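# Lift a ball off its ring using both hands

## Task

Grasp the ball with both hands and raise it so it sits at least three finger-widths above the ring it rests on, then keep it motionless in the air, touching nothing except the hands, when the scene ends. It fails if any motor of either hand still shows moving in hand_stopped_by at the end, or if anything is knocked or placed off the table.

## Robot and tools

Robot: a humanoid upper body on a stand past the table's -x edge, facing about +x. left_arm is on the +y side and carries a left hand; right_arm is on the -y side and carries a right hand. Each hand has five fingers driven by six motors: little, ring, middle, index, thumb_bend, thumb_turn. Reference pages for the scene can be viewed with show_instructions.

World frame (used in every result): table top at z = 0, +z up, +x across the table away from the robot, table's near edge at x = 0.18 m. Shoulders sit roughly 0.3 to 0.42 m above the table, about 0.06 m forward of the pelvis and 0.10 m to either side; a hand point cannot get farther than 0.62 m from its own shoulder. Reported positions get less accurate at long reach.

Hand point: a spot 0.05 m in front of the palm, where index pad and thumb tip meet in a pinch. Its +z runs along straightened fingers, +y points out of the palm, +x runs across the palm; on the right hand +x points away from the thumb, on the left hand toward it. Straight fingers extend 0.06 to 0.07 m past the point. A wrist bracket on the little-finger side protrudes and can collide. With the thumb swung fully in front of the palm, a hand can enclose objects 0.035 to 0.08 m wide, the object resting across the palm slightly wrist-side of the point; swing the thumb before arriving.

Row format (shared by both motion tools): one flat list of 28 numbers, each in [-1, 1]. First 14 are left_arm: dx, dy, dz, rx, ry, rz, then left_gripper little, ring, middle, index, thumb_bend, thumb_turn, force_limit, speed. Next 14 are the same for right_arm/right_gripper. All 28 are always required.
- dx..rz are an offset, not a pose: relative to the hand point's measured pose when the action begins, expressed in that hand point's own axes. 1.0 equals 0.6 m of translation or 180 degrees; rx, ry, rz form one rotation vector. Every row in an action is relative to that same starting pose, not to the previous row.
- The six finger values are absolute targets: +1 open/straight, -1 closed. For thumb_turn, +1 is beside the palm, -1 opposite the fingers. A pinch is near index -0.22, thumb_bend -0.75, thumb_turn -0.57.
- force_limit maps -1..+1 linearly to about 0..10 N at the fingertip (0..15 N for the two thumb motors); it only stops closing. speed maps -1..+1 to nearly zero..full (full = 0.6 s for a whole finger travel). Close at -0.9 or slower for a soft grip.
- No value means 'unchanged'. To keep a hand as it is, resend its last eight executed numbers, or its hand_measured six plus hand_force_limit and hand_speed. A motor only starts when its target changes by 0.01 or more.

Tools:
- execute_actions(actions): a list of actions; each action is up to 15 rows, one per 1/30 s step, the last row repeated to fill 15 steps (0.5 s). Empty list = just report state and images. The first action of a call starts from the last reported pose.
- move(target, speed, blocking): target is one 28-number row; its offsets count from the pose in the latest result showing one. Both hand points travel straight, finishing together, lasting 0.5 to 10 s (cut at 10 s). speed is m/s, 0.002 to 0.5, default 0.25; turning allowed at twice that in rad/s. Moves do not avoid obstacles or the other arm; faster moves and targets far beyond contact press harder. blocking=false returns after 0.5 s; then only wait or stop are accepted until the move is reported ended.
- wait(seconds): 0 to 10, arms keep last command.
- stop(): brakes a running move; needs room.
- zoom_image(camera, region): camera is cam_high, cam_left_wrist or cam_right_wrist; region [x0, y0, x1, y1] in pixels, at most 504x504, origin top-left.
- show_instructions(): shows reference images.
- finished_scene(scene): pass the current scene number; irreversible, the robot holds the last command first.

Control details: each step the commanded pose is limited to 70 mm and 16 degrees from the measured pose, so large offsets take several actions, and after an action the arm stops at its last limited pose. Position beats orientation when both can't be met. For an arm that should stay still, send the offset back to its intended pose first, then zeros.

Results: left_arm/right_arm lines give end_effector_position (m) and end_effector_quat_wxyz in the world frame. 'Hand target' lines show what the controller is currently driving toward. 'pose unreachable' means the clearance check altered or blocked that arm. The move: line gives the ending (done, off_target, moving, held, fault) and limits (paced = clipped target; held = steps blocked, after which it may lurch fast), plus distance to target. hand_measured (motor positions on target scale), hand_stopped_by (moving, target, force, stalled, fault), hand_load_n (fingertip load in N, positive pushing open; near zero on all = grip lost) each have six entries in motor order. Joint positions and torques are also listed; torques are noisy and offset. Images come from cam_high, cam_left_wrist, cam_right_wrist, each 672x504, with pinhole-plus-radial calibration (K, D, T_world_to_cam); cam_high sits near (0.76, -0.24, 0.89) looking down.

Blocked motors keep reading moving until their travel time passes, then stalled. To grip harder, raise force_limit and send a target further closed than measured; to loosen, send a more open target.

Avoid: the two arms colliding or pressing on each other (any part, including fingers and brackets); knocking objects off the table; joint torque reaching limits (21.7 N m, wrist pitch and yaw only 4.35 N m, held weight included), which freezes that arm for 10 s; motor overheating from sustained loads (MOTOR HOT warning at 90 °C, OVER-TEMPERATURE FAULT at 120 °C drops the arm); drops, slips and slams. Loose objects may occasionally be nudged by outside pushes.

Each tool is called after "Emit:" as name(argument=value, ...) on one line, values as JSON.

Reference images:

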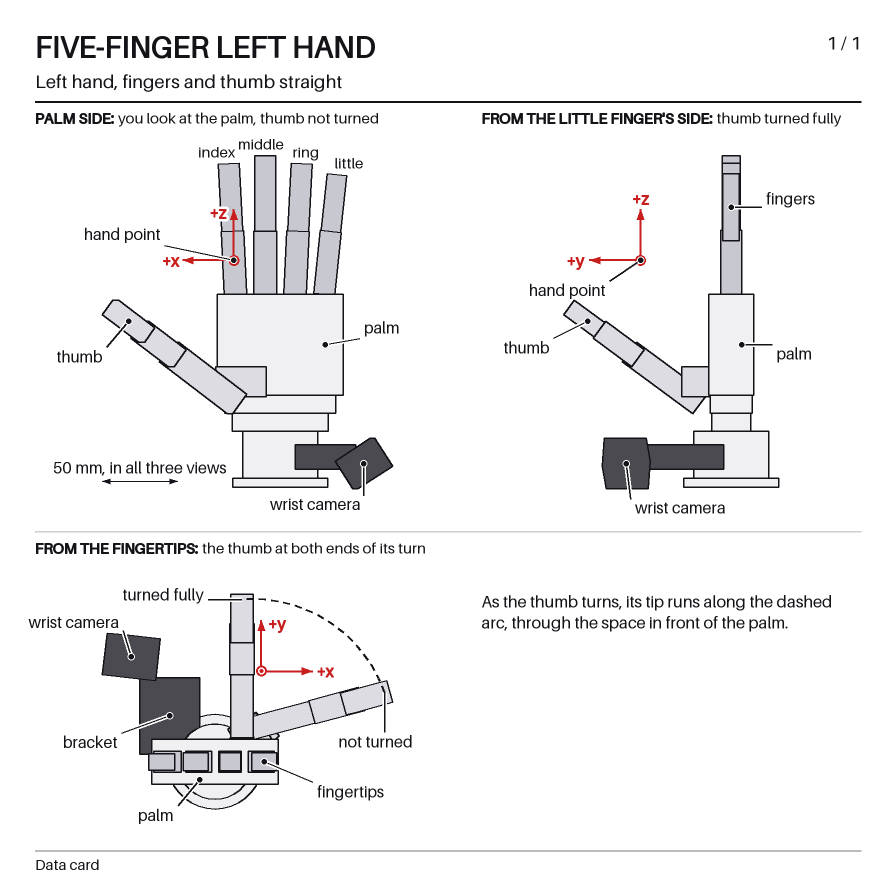

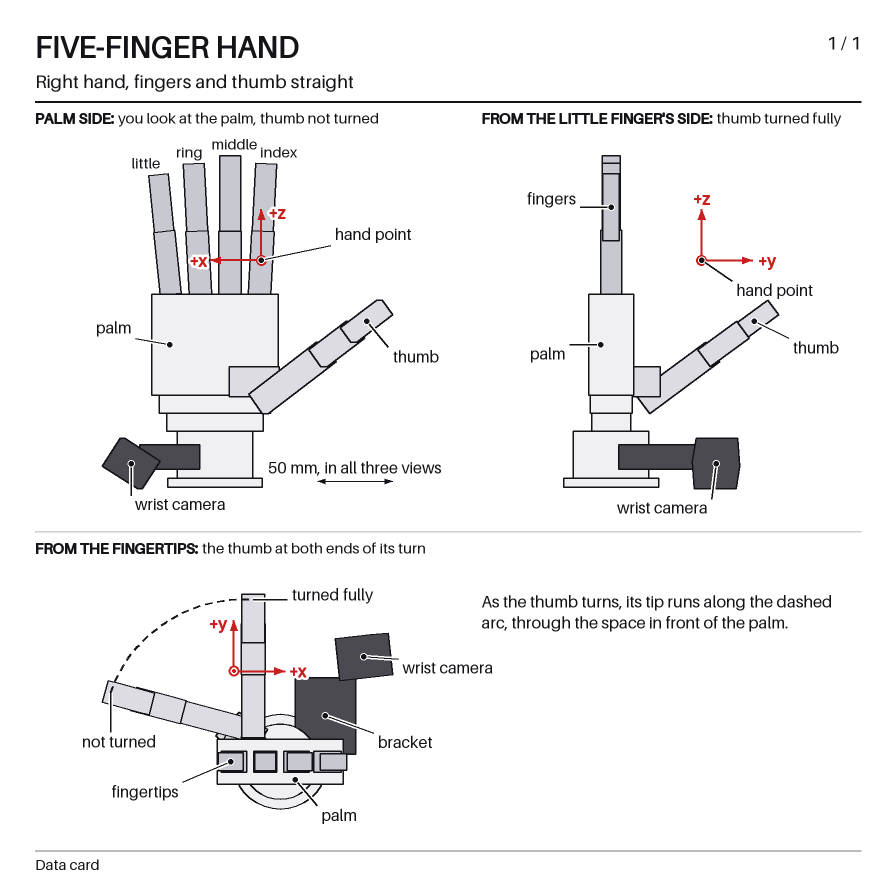

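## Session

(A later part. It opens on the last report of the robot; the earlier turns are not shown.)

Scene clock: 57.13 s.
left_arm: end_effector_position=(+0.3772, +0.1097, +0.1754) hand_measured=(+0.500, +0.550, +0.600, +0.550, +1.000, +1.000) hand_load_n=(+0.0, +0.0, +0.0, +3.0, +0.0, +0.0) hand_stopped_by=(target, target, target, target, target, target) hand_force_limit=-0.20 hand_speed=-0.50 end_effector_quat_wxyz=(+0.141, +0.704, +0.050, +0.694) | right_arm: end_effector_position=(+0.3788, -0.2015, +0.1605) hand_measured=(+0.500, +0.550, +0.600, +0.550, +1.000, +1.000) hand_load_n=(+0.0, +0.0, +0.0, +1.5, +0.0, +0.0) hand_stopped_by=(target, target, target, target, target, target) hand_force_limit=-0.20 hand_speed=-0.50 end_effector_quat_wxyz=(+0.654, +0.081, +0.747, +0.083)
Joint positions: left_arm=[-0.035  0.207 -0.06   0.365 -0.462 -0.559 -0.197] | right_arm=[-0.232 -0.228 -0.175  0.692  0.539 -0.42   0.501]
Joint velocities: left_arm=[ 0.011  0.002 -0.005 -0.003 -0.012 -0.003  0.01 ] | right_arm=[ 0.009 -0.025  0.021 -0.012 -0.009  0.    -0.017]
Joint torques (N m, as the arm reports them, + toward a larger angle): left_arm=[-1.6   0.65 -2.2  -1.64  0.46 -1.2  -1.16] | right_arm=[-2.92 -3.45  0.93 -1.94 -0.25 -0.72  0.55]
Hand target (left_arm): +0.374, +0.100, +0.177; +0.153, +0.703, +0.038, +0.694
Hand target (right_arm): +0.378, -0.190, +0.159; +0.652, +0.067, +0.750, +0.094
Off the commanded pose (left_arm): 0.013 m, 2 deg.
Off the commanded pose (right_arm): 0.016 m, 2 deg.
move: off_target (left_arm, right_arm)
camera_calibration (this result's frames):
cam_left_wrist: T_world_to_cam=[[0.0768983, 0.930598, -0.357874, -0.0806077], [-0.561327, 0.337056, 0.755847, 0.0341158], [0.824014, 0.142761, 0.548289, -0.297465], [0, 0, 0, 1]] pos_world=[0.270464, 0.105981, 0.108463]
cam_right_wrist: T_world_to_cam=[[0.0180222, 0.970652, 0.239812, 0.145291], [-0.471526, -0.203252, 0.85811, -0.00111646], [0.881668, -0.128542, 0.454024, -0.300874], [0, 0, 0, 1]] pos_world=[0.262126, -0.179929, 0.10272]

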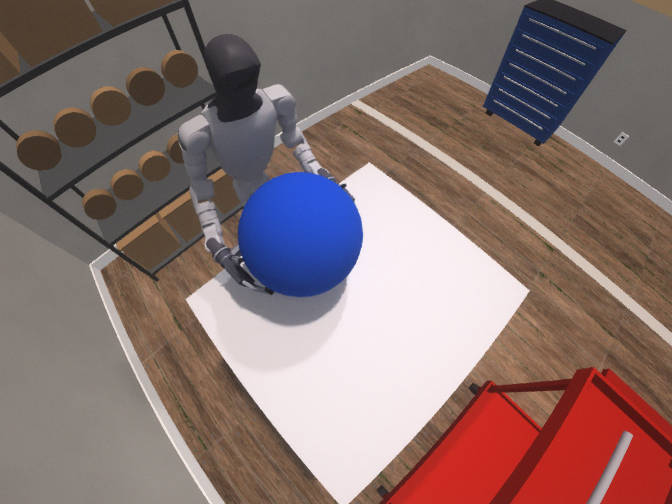

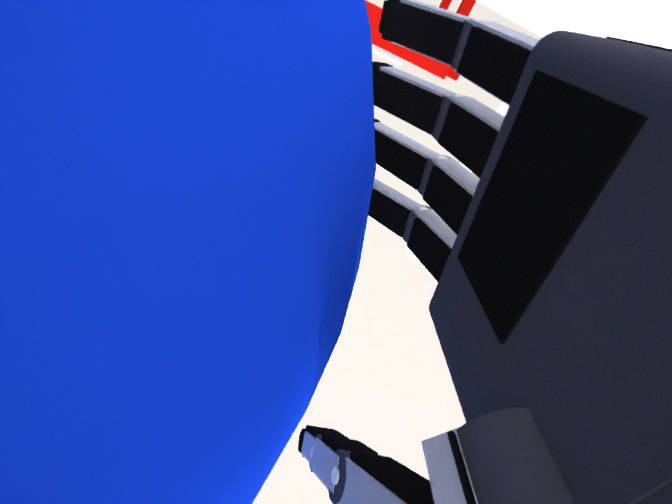

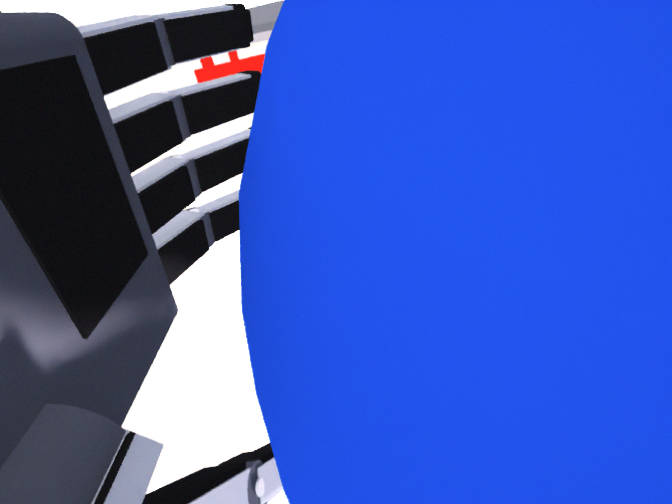

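Emit:
move(target=[0,0.03,0,0,0,0,0.2,0.3,0.4,0.62,1,1,-0.65,-0.9, 0,0.03,0,0,0,0,0.2,0.3,0.4,0.62,1,1,-0.65,-0.9], speed=0.03)

Scene clock: 60.93 s.
left_arm: end_effector_position=(+0.3781, +0.1094, +0.1771) hand_measured=(+0.362, +0.506, +0.568, +0.620, +1.000, +1.000) hand_load_n=(+1.5, +2.5, +1.0, +0.0, +0.0, +0.0) hand_stopped_by=(force, force, force, target, target, target) hand_force_limit=-0.65 hand_speed=-0.90 end_effector_quat_wxyz=(+0.122, +0.707, +0.069, +0.693) | right_arm: end_effector_position=(+0.3776, -0.2010, +0.1630) hand_measured=(+0.268, +0.456, +0.540, +0.620, +1.000, +1.000) hand_load_n=(+1.5, +0.5, +0.0, +0.0, +0.0, +0.5) hand_stopped_by=(force, force, force, target, target, target) hand_force_limit=-0.65 hand_speed=-0.90 end_effector_quat_wxyz=(+0.654, +0.099, +0.748, +0.065)
Joint positions: left_arm=[-0.014  0.219 -0.125  0.313 -0.452 -0.558 -0.067] | right_arm=[-0.171 -0.227 -0.11   0.575  0.557 -0.396  0.377]
Joint velocities: left_arm=[ 0.002  0.028 -0.02  -0.002 -0.021 -0.008  0.016] | right_arm=[-0.006 -0.017  0.015  0.002  0.026 -0.007 -0.01 ]
Joint torques (N m, as the arm reports them, + toward a larger angle): left_arm=[-2.17 -0.11 -2.8  -1.95  0.68 -1.32 -1.68] | right_arm=[-2.97 -3.03  1.4  -1.98 -0.41 -0.9   0.78]
Hand target (left_arm): +0.375, +0.093, +0.181; +0.142, +0.703, +0.052, +0.695
Hand target (right_arm): +0.378, -0.185, +0.163; +0.654, +0.079, +0.748, +0.081
Off the commanded pose (left_arm): 0.017 m, 3 deg.
Off the commanded pose (right_arm): 0.017 m, 3 deg.
move: off_target (left_arm, right_arm)
camera_calibration (this result's frames):
cam_left_wrist: T_world_to_cam=[[0.0236786, 0.933959, -0.356595, -0.0602878], [-0.568083, 0.306081, 0.763935, 0.0379218], [0.822631, 0.184487, 0.537814, -0.301283], [0, 0, 0, 1]] pos_world=[0.270815, 0.100282, 0.111566]
cam_right_wrist: T_world_to_cam=[[0.0686673, 0.969343, 0.235921, 0.125431], [-0.474363, -0.176312, 0.862493, 0.00206235], [0.877647, -0.171137, 0.447714, -0.306891], [0, 0, 0, 1]] pos_world=[0.261707, -0.173742, 0.106029]

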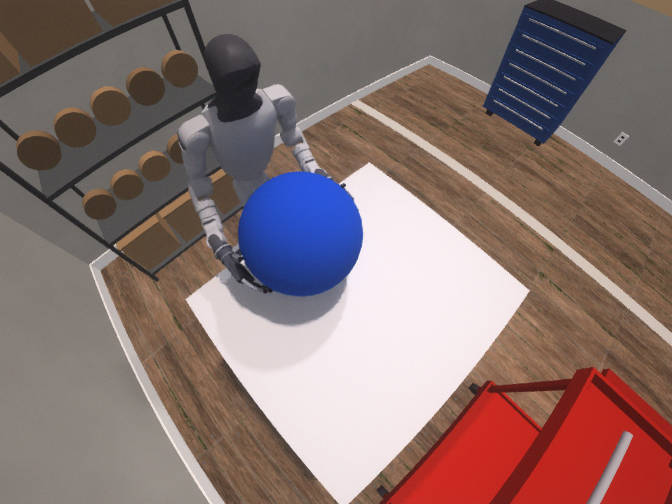

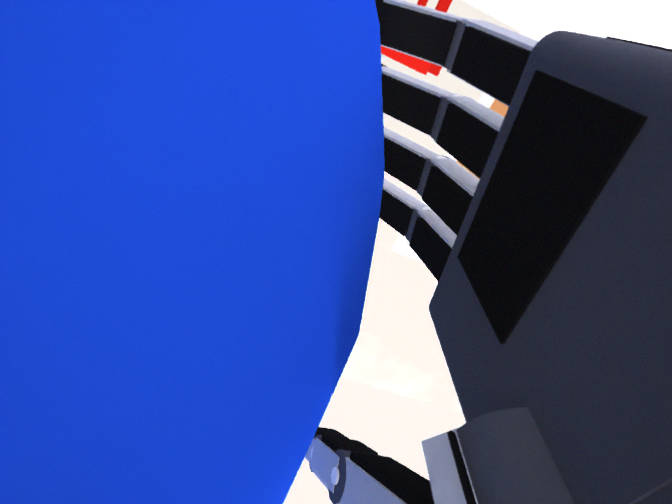

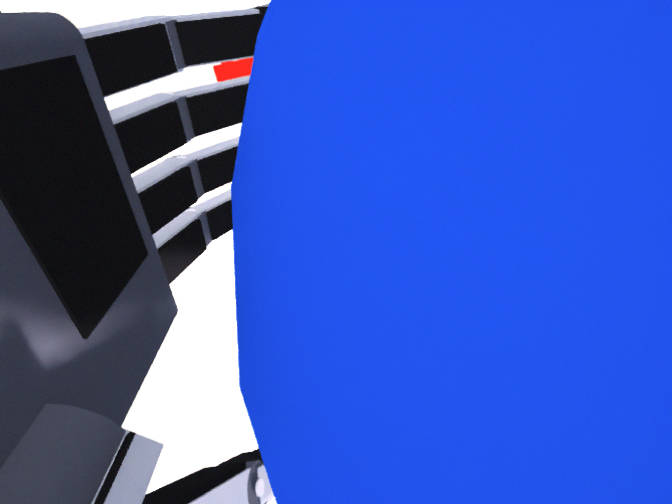

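Emit:
execute_actions(actions=[[[0.029,0.051,0.008,-0.015,0,0,0.2,0.3,0.4,0.62,1,1,-0.65,-0.9, -0.031,0.05,0,-0.015,0,0,0.2,0.3,0.4,0.62,1,1,-0.65,-0.9]],[[0.029,0.051,0.008,-0.015,0,0,0.2,0.3,0.4,0.62,1,1,-0.65,-0.9, -0.031,0.05,0,-0.015,0,0,0.2,0.3,0.4,0.62,1,1,-0.65,-0.9]],[[0.029,0.051,0.008,-0.015,0,0,0.2,0.3,0.4,0.62,1,1,-0.65,-0.9, -0.031,0.05,0,-0.015,0,0,0.2,0.3,0.4,0.62,1,1,-0.65,-0.9]]])

Scene clock: 73.03 s.
left_arm: end_effector_position=(+0.3996, +0.1033, +0.2505) hand_measured=(+0.362, +0.506, +0.568, +0.620, +1.000, +1.000) hand_load_n=(+3.0, +0.0, +0.0, +0.0, +0.0, +0.5) hand_stopped_by=(force, force, force, target, target, target) hand_force_limit=-0.65 hand_speed=-0.90 end_effector_quat_wxyz=(+0.111, +0.693, +0.098, +0.706) | right_arm: end_effector_position=(+0.3874, -0.2106, +0.2418) hand_measured=(+0.268, +0.456, +0.540, +0.620, +1.000, +1.000) hand_load_n=(+8.0, +0.0, +0.0, +0.0, +0.0, +0.0) hand_stopped_by=(force, force, force, target, target, target) hand_force_limit=-0.65 hand_speed=-0.90 end_effector_quat_wxyz=(+0.670, +0.138, +0.729, +0.024)
Joint positions: left_arm=[-0.016  0.343 -0.226 -0.169 -0.485 -0.235  0.289] | right_arm=[-0.017 -0.372 -0.03  -0.057  0.675 -0.08  -0.047]
Joint velocities: left_arm=[ 0.009  0.055 -0.06   0.015 -0.035  0.     0.054] | right_arm=[ 0.012 -0.044  0.054  0.035  0.054  0.    -0.052]
Joint torques (N m, as the arm reports them, + toward a larger angle): left_arm=[-4.84 -0.77 -3.43 -2.94  0.19 -1.87 -2.09] | right_arm=[-5.02 -2.57  1.77 -4.33  0.31 -1.61  1.69]
Hand target (left_arm): +0.396, +0.082, +0.252; +0.133, +0.694, +0.075, +0.703
Hand target (right_arm): +0.388, -0.182, +0.242; +0.669, +0.108, +0.733, +0.057
Off the commanded pose (left_arm): 0.023 m, 4 deg.
Off the commanded pose (right_arm): 0.029 m, 5 deg.
camera_calibration (this result's frames):
cam_left_wrist: T_world_to_cam=[[-0.0232228, 0.923713, -0.382382, -0.00263027], [-0.608463, 0.290426, 0.738529, 0.0201214], [0.793242, 0.249816, 0.555301, -0.356638], [0, 0, 0, 1]] pos_world=[0.295082, 0.0856797, 0.182175]
cam_right_wrist: T_world_to_cam=[[0.173558, 0.957186, 0.231672, 0.0733478], [-0.521767, -0.110141, 0.845948, -0.0267205], [0.835247, -0.2677, 0.480312, -0.364203], [0, 0, 0, 1]] pos_world=[0.277528, -0.170648, 0.180543]

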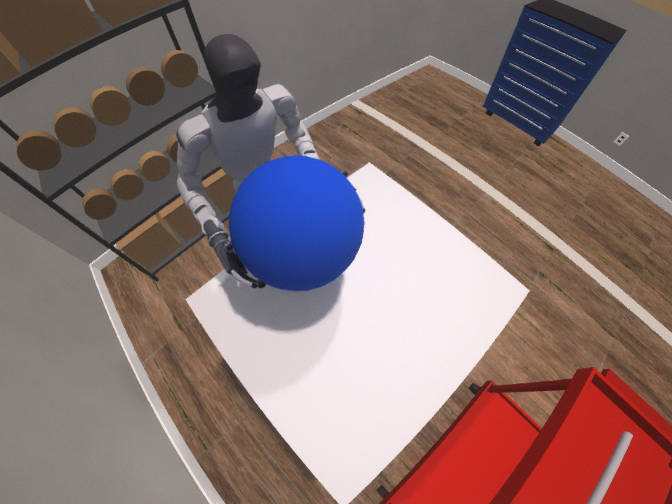

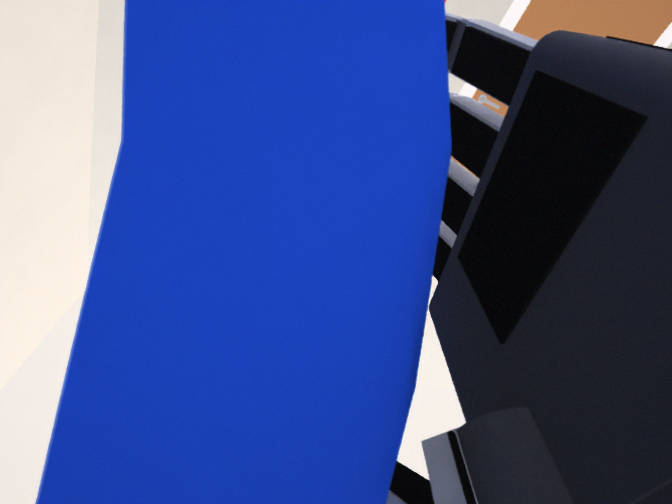

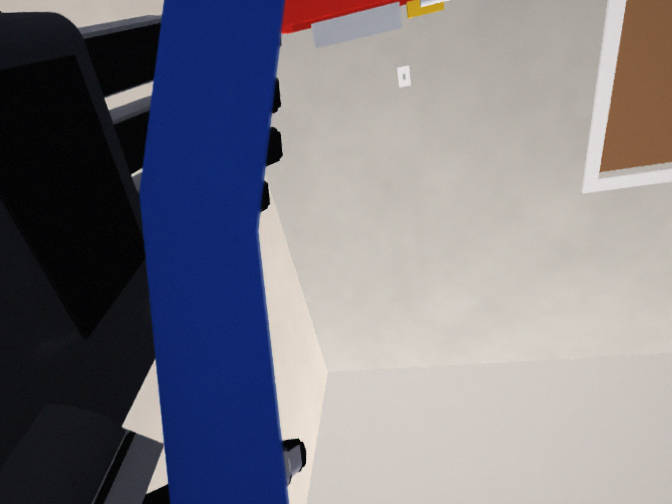

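Emit:
execute_actions(actions=[[[0.029,0.045,0.008,-0.02,0,0,0.2,0.3,0.4,0.62,1,1,-0.65,-0.9, -0.031,0.045,0,-0.025,0,0,0.2,0.3,0.4,0.62,1,1,-0.65,-0.9]],[[0.029,0.045,0.008,-0.02,0,0,0.2,0.3,0.4,0.62,1,1,-0.65,-0.9, -0.031,0.045,0,-0.025,0,0,0.2,0.3,0.4,0.62,1,1,-0.65,-0.9]],[[0,0.025,0,-0.015,0,0,0.2,0.3,0.4,0.62,1,1,-0.65,-0.9, 0,0.025,0,-0.015,0,0,0.2,0.3,0.4,0.62,1,1,-0.65,-0.9]]])

Emit:
wait(seconds=2)

Scene clock: 81.03 s.
left_arm: end_effector_position=(+0.4161, +0.0953, +0.3016) hand_measured=(+0.362, +0.506, +0.568, +0.620, +1.000, +1.000) hand_load_n=(+5.0, +0.0, +0.0, +0.0, +0.0, +0.0) hand_stopped_by=(force, force, force, target, target, target) hand_force_limit=-0.65 hand_speed=-0.90 end_effector_quat_wxyz=(+0.124, +0.677, +0.096, +0.719) | right_arm: end_effector_position=(+0.3990, -0.2199, +0.2938) hand_measured=(+0.268, +0.456, +0.540, +0.620, +1.000, +1.000) hand_load_n=(+6.5, +0.0, +0.0, +0.0, +0.0, +0.0) hand_stopped_by=(force, force, force, target, target, target) hand_force_limit=-0.65 hand_speed=-0.90 end_effector_quat_wxyz=(+0.686, +0.143, +0.714, +0.018)
Joint positions: left_arm=[-0.136  0.447 -0.25  -0.346 -0.583 -0.066  0.436] | right_arm=[-0.049 -0.532 -0.04  -0.235  0.826  0.025 -0.208]
Joint velocities: left_arm=[ 0.002  0.    -0.008  0.005  0.002 -0.011  0.009] | right_arm=[-0.003 -0.012  0.017  0.008  0.005 -0.012 -0.007]
Joint torques (N m, as the arm reports them, + toward a larger angle): left_arm=[-5.02 -0.18 -0.79 -2.68  0.56 -2.33 -1.68] | right_arm=[-5.17 -3.96  0.12 -3.6   0.34 -1.91  1.01]
Hand target (left_arm): +0.413, +0.082, +0.303; +0.139, +0.678, +0.080, +0.717
Hand target (right_arm): +0.399, -0.204, +0.294; +0.686, +0.124, +0.716, +0.035
Off the commanded pose (left_arm): 0.014 m, 2 deg.
Off the commanded pose (right_arm): 0.016 m, 3 deg.
camera_calibration (this result's frames):
cam_left_wrist: T_world_to_cam=[[0.0082392, 0.917851, -0.396839, 0.0165285], [-0.634939, 0.311388, 0.707029, 0.0132466], [0.772518, 0.246144, 0.585345, -0.396232], [0, 0, 0, 1]] pos_world=[0.314371, 0.0782345, 0.229126]
cam_right_wrist: T_world_to_cam=[[0.183861, 0.955143, 0.232159, 0.0634453], [-0.558381, -0.092887, 0.824368, -0.0408914], [0.808954, -0.281202, 0.516255, -0.404366], [0, 0, 0, 1]] pos_world=[0.292616, -0.178106, 0.227736]

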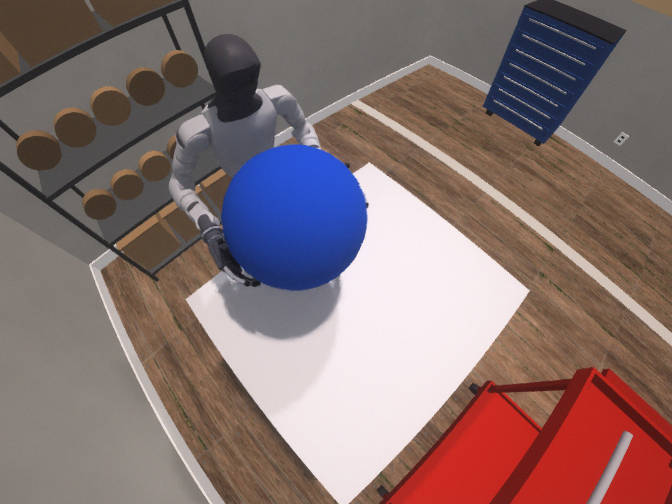

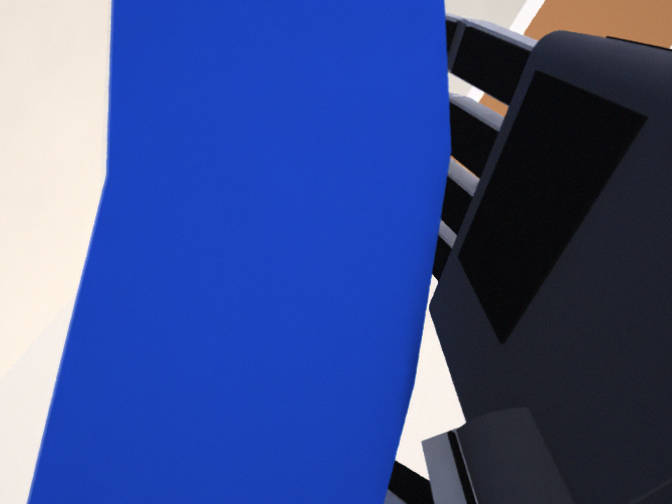

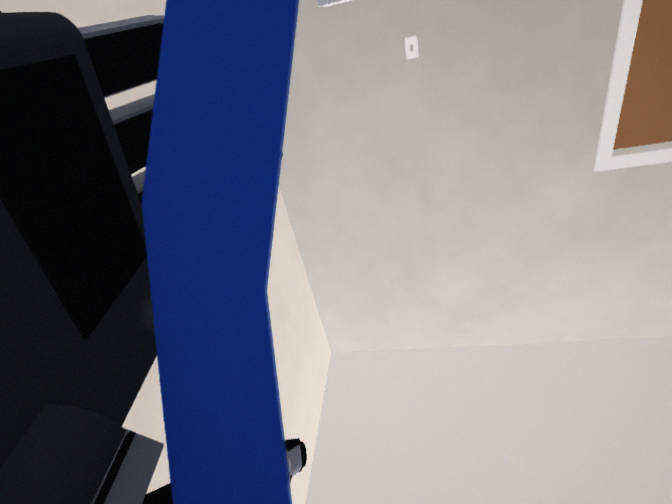

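Scene clock: 83.03 s.
left_arm: end_effector_position=(+0.4161, +0.0953, +0.3016) hand_measured=(+0.362, +0.506, +0.568, +0.620, +1.000, +1.000) hand_load_n=(+5.0, +0.0, +0.0, +0.0, +0.0, +0.0) hand_stopped_by=(force, force, force, target, target, target) hand_force_limit=-0.65 hand_speed=-0.90 end_effector_quat_wxyz=(+0.124, +0.677, +0.096, +0.719) | right_arm: end_effector_position=(+0.3990, -0.2199, +0.2939) hand_measured=(+0.268, +0.456, +0.540, +0.620, +1.000, +1.000) hand_load_n=(+6.5, +0.0, +0.0, +0.0, +0.0, +0.0) hand_stopped_by=(force, force, force, target, target, target) hand_force_limit=-0.65 hand_speed=-0.90 end_effector_quat_wxyz=(+0.686, +0.143, +0.714, +0.018)
Joint positions: left_arm=[-0.136  0.448 -0.25  -0.346 -0.583 -0.066  0.436] | right_arm=[-0.049 -0.533 -0.039 -0.235  0.827  0.025 -0.209]
Joint velocities: left_arm=[ 0.003  0.    -0.003 -0.011  0.008  0.     0.   ] | right_arm=[ 0.005  0.011  0.008  0.002 -0.006  0.     0.   ]
Joint torques (N m, as the arm reports them, + toward a larger angle): left_arm=[-4.94  0.03 -1.73 -2.83  0.29 -2.32 -1.53] | right_arm=[-5.13 -4.02 -0.14 -3.56  0.3  -1.9   1.01]
Hand target (left_arm): +0.413, +0.082, +0.303; +0.139, +0.678, +0.080, +0.717
Hand target (right_arm): +0.399, -0.204, +0.294; +0.686, +0.124, +0.716, +0.035
Off the commanded pose (left_arm): 0.014 m, 2 deg.
Off the commanded pose (right_arm): 0.016 m, 3 deg.
wait: 2.00 s; at rest by 0.17 s
camera_calibration (this result's frames):
cam_left_wrist: T_world_to_cam=[[0.00823657, 0.917799, -0.39696, 0.0165586], [-0.635084, 0.311434, 0.706878, 0.0132874], [0.772399, 0.246281, 0.585445, -0.396238], [0, 0, 0, 1]] pos_world=[0.314356, 0.0782502, 0.229156]
cam_right_wrist: T_world_to_cam=[[0.183723, 0.955161, 0.232194, 0.0634564], [-0.558578, -0.0929242, 0.82423, -0.0408452], [0.808849, -0.281128, 0.51646, -0.404402], [0, 0, 0, 1]] pos_world=[0.292626, -0.178095, 0.227789]

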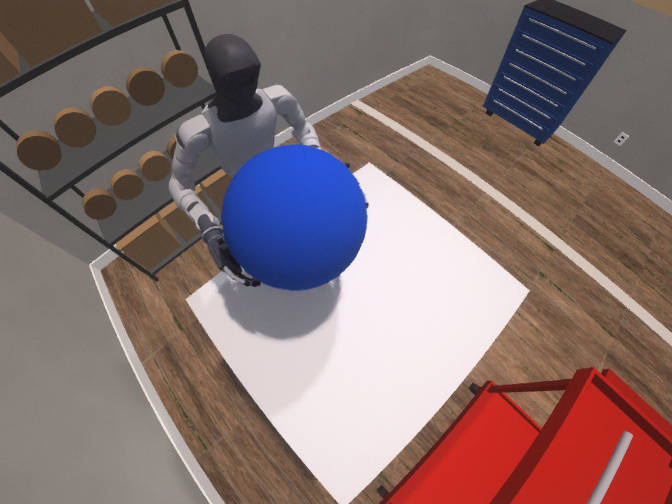

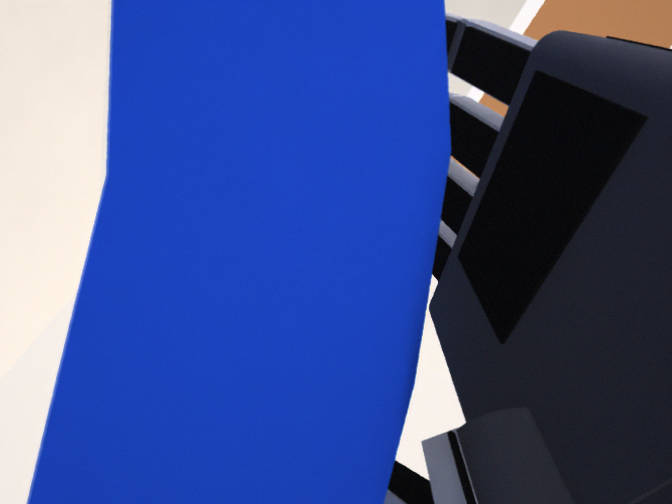

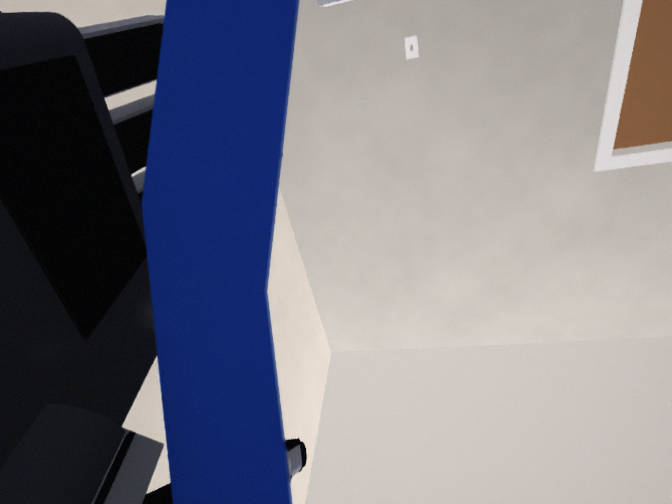

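Stable; apparent radius grew from 62 to ~72 px, i.e. ~10 cm lift.

Emit:
finished_scene(scene=1)

The scene is finished: the task was done.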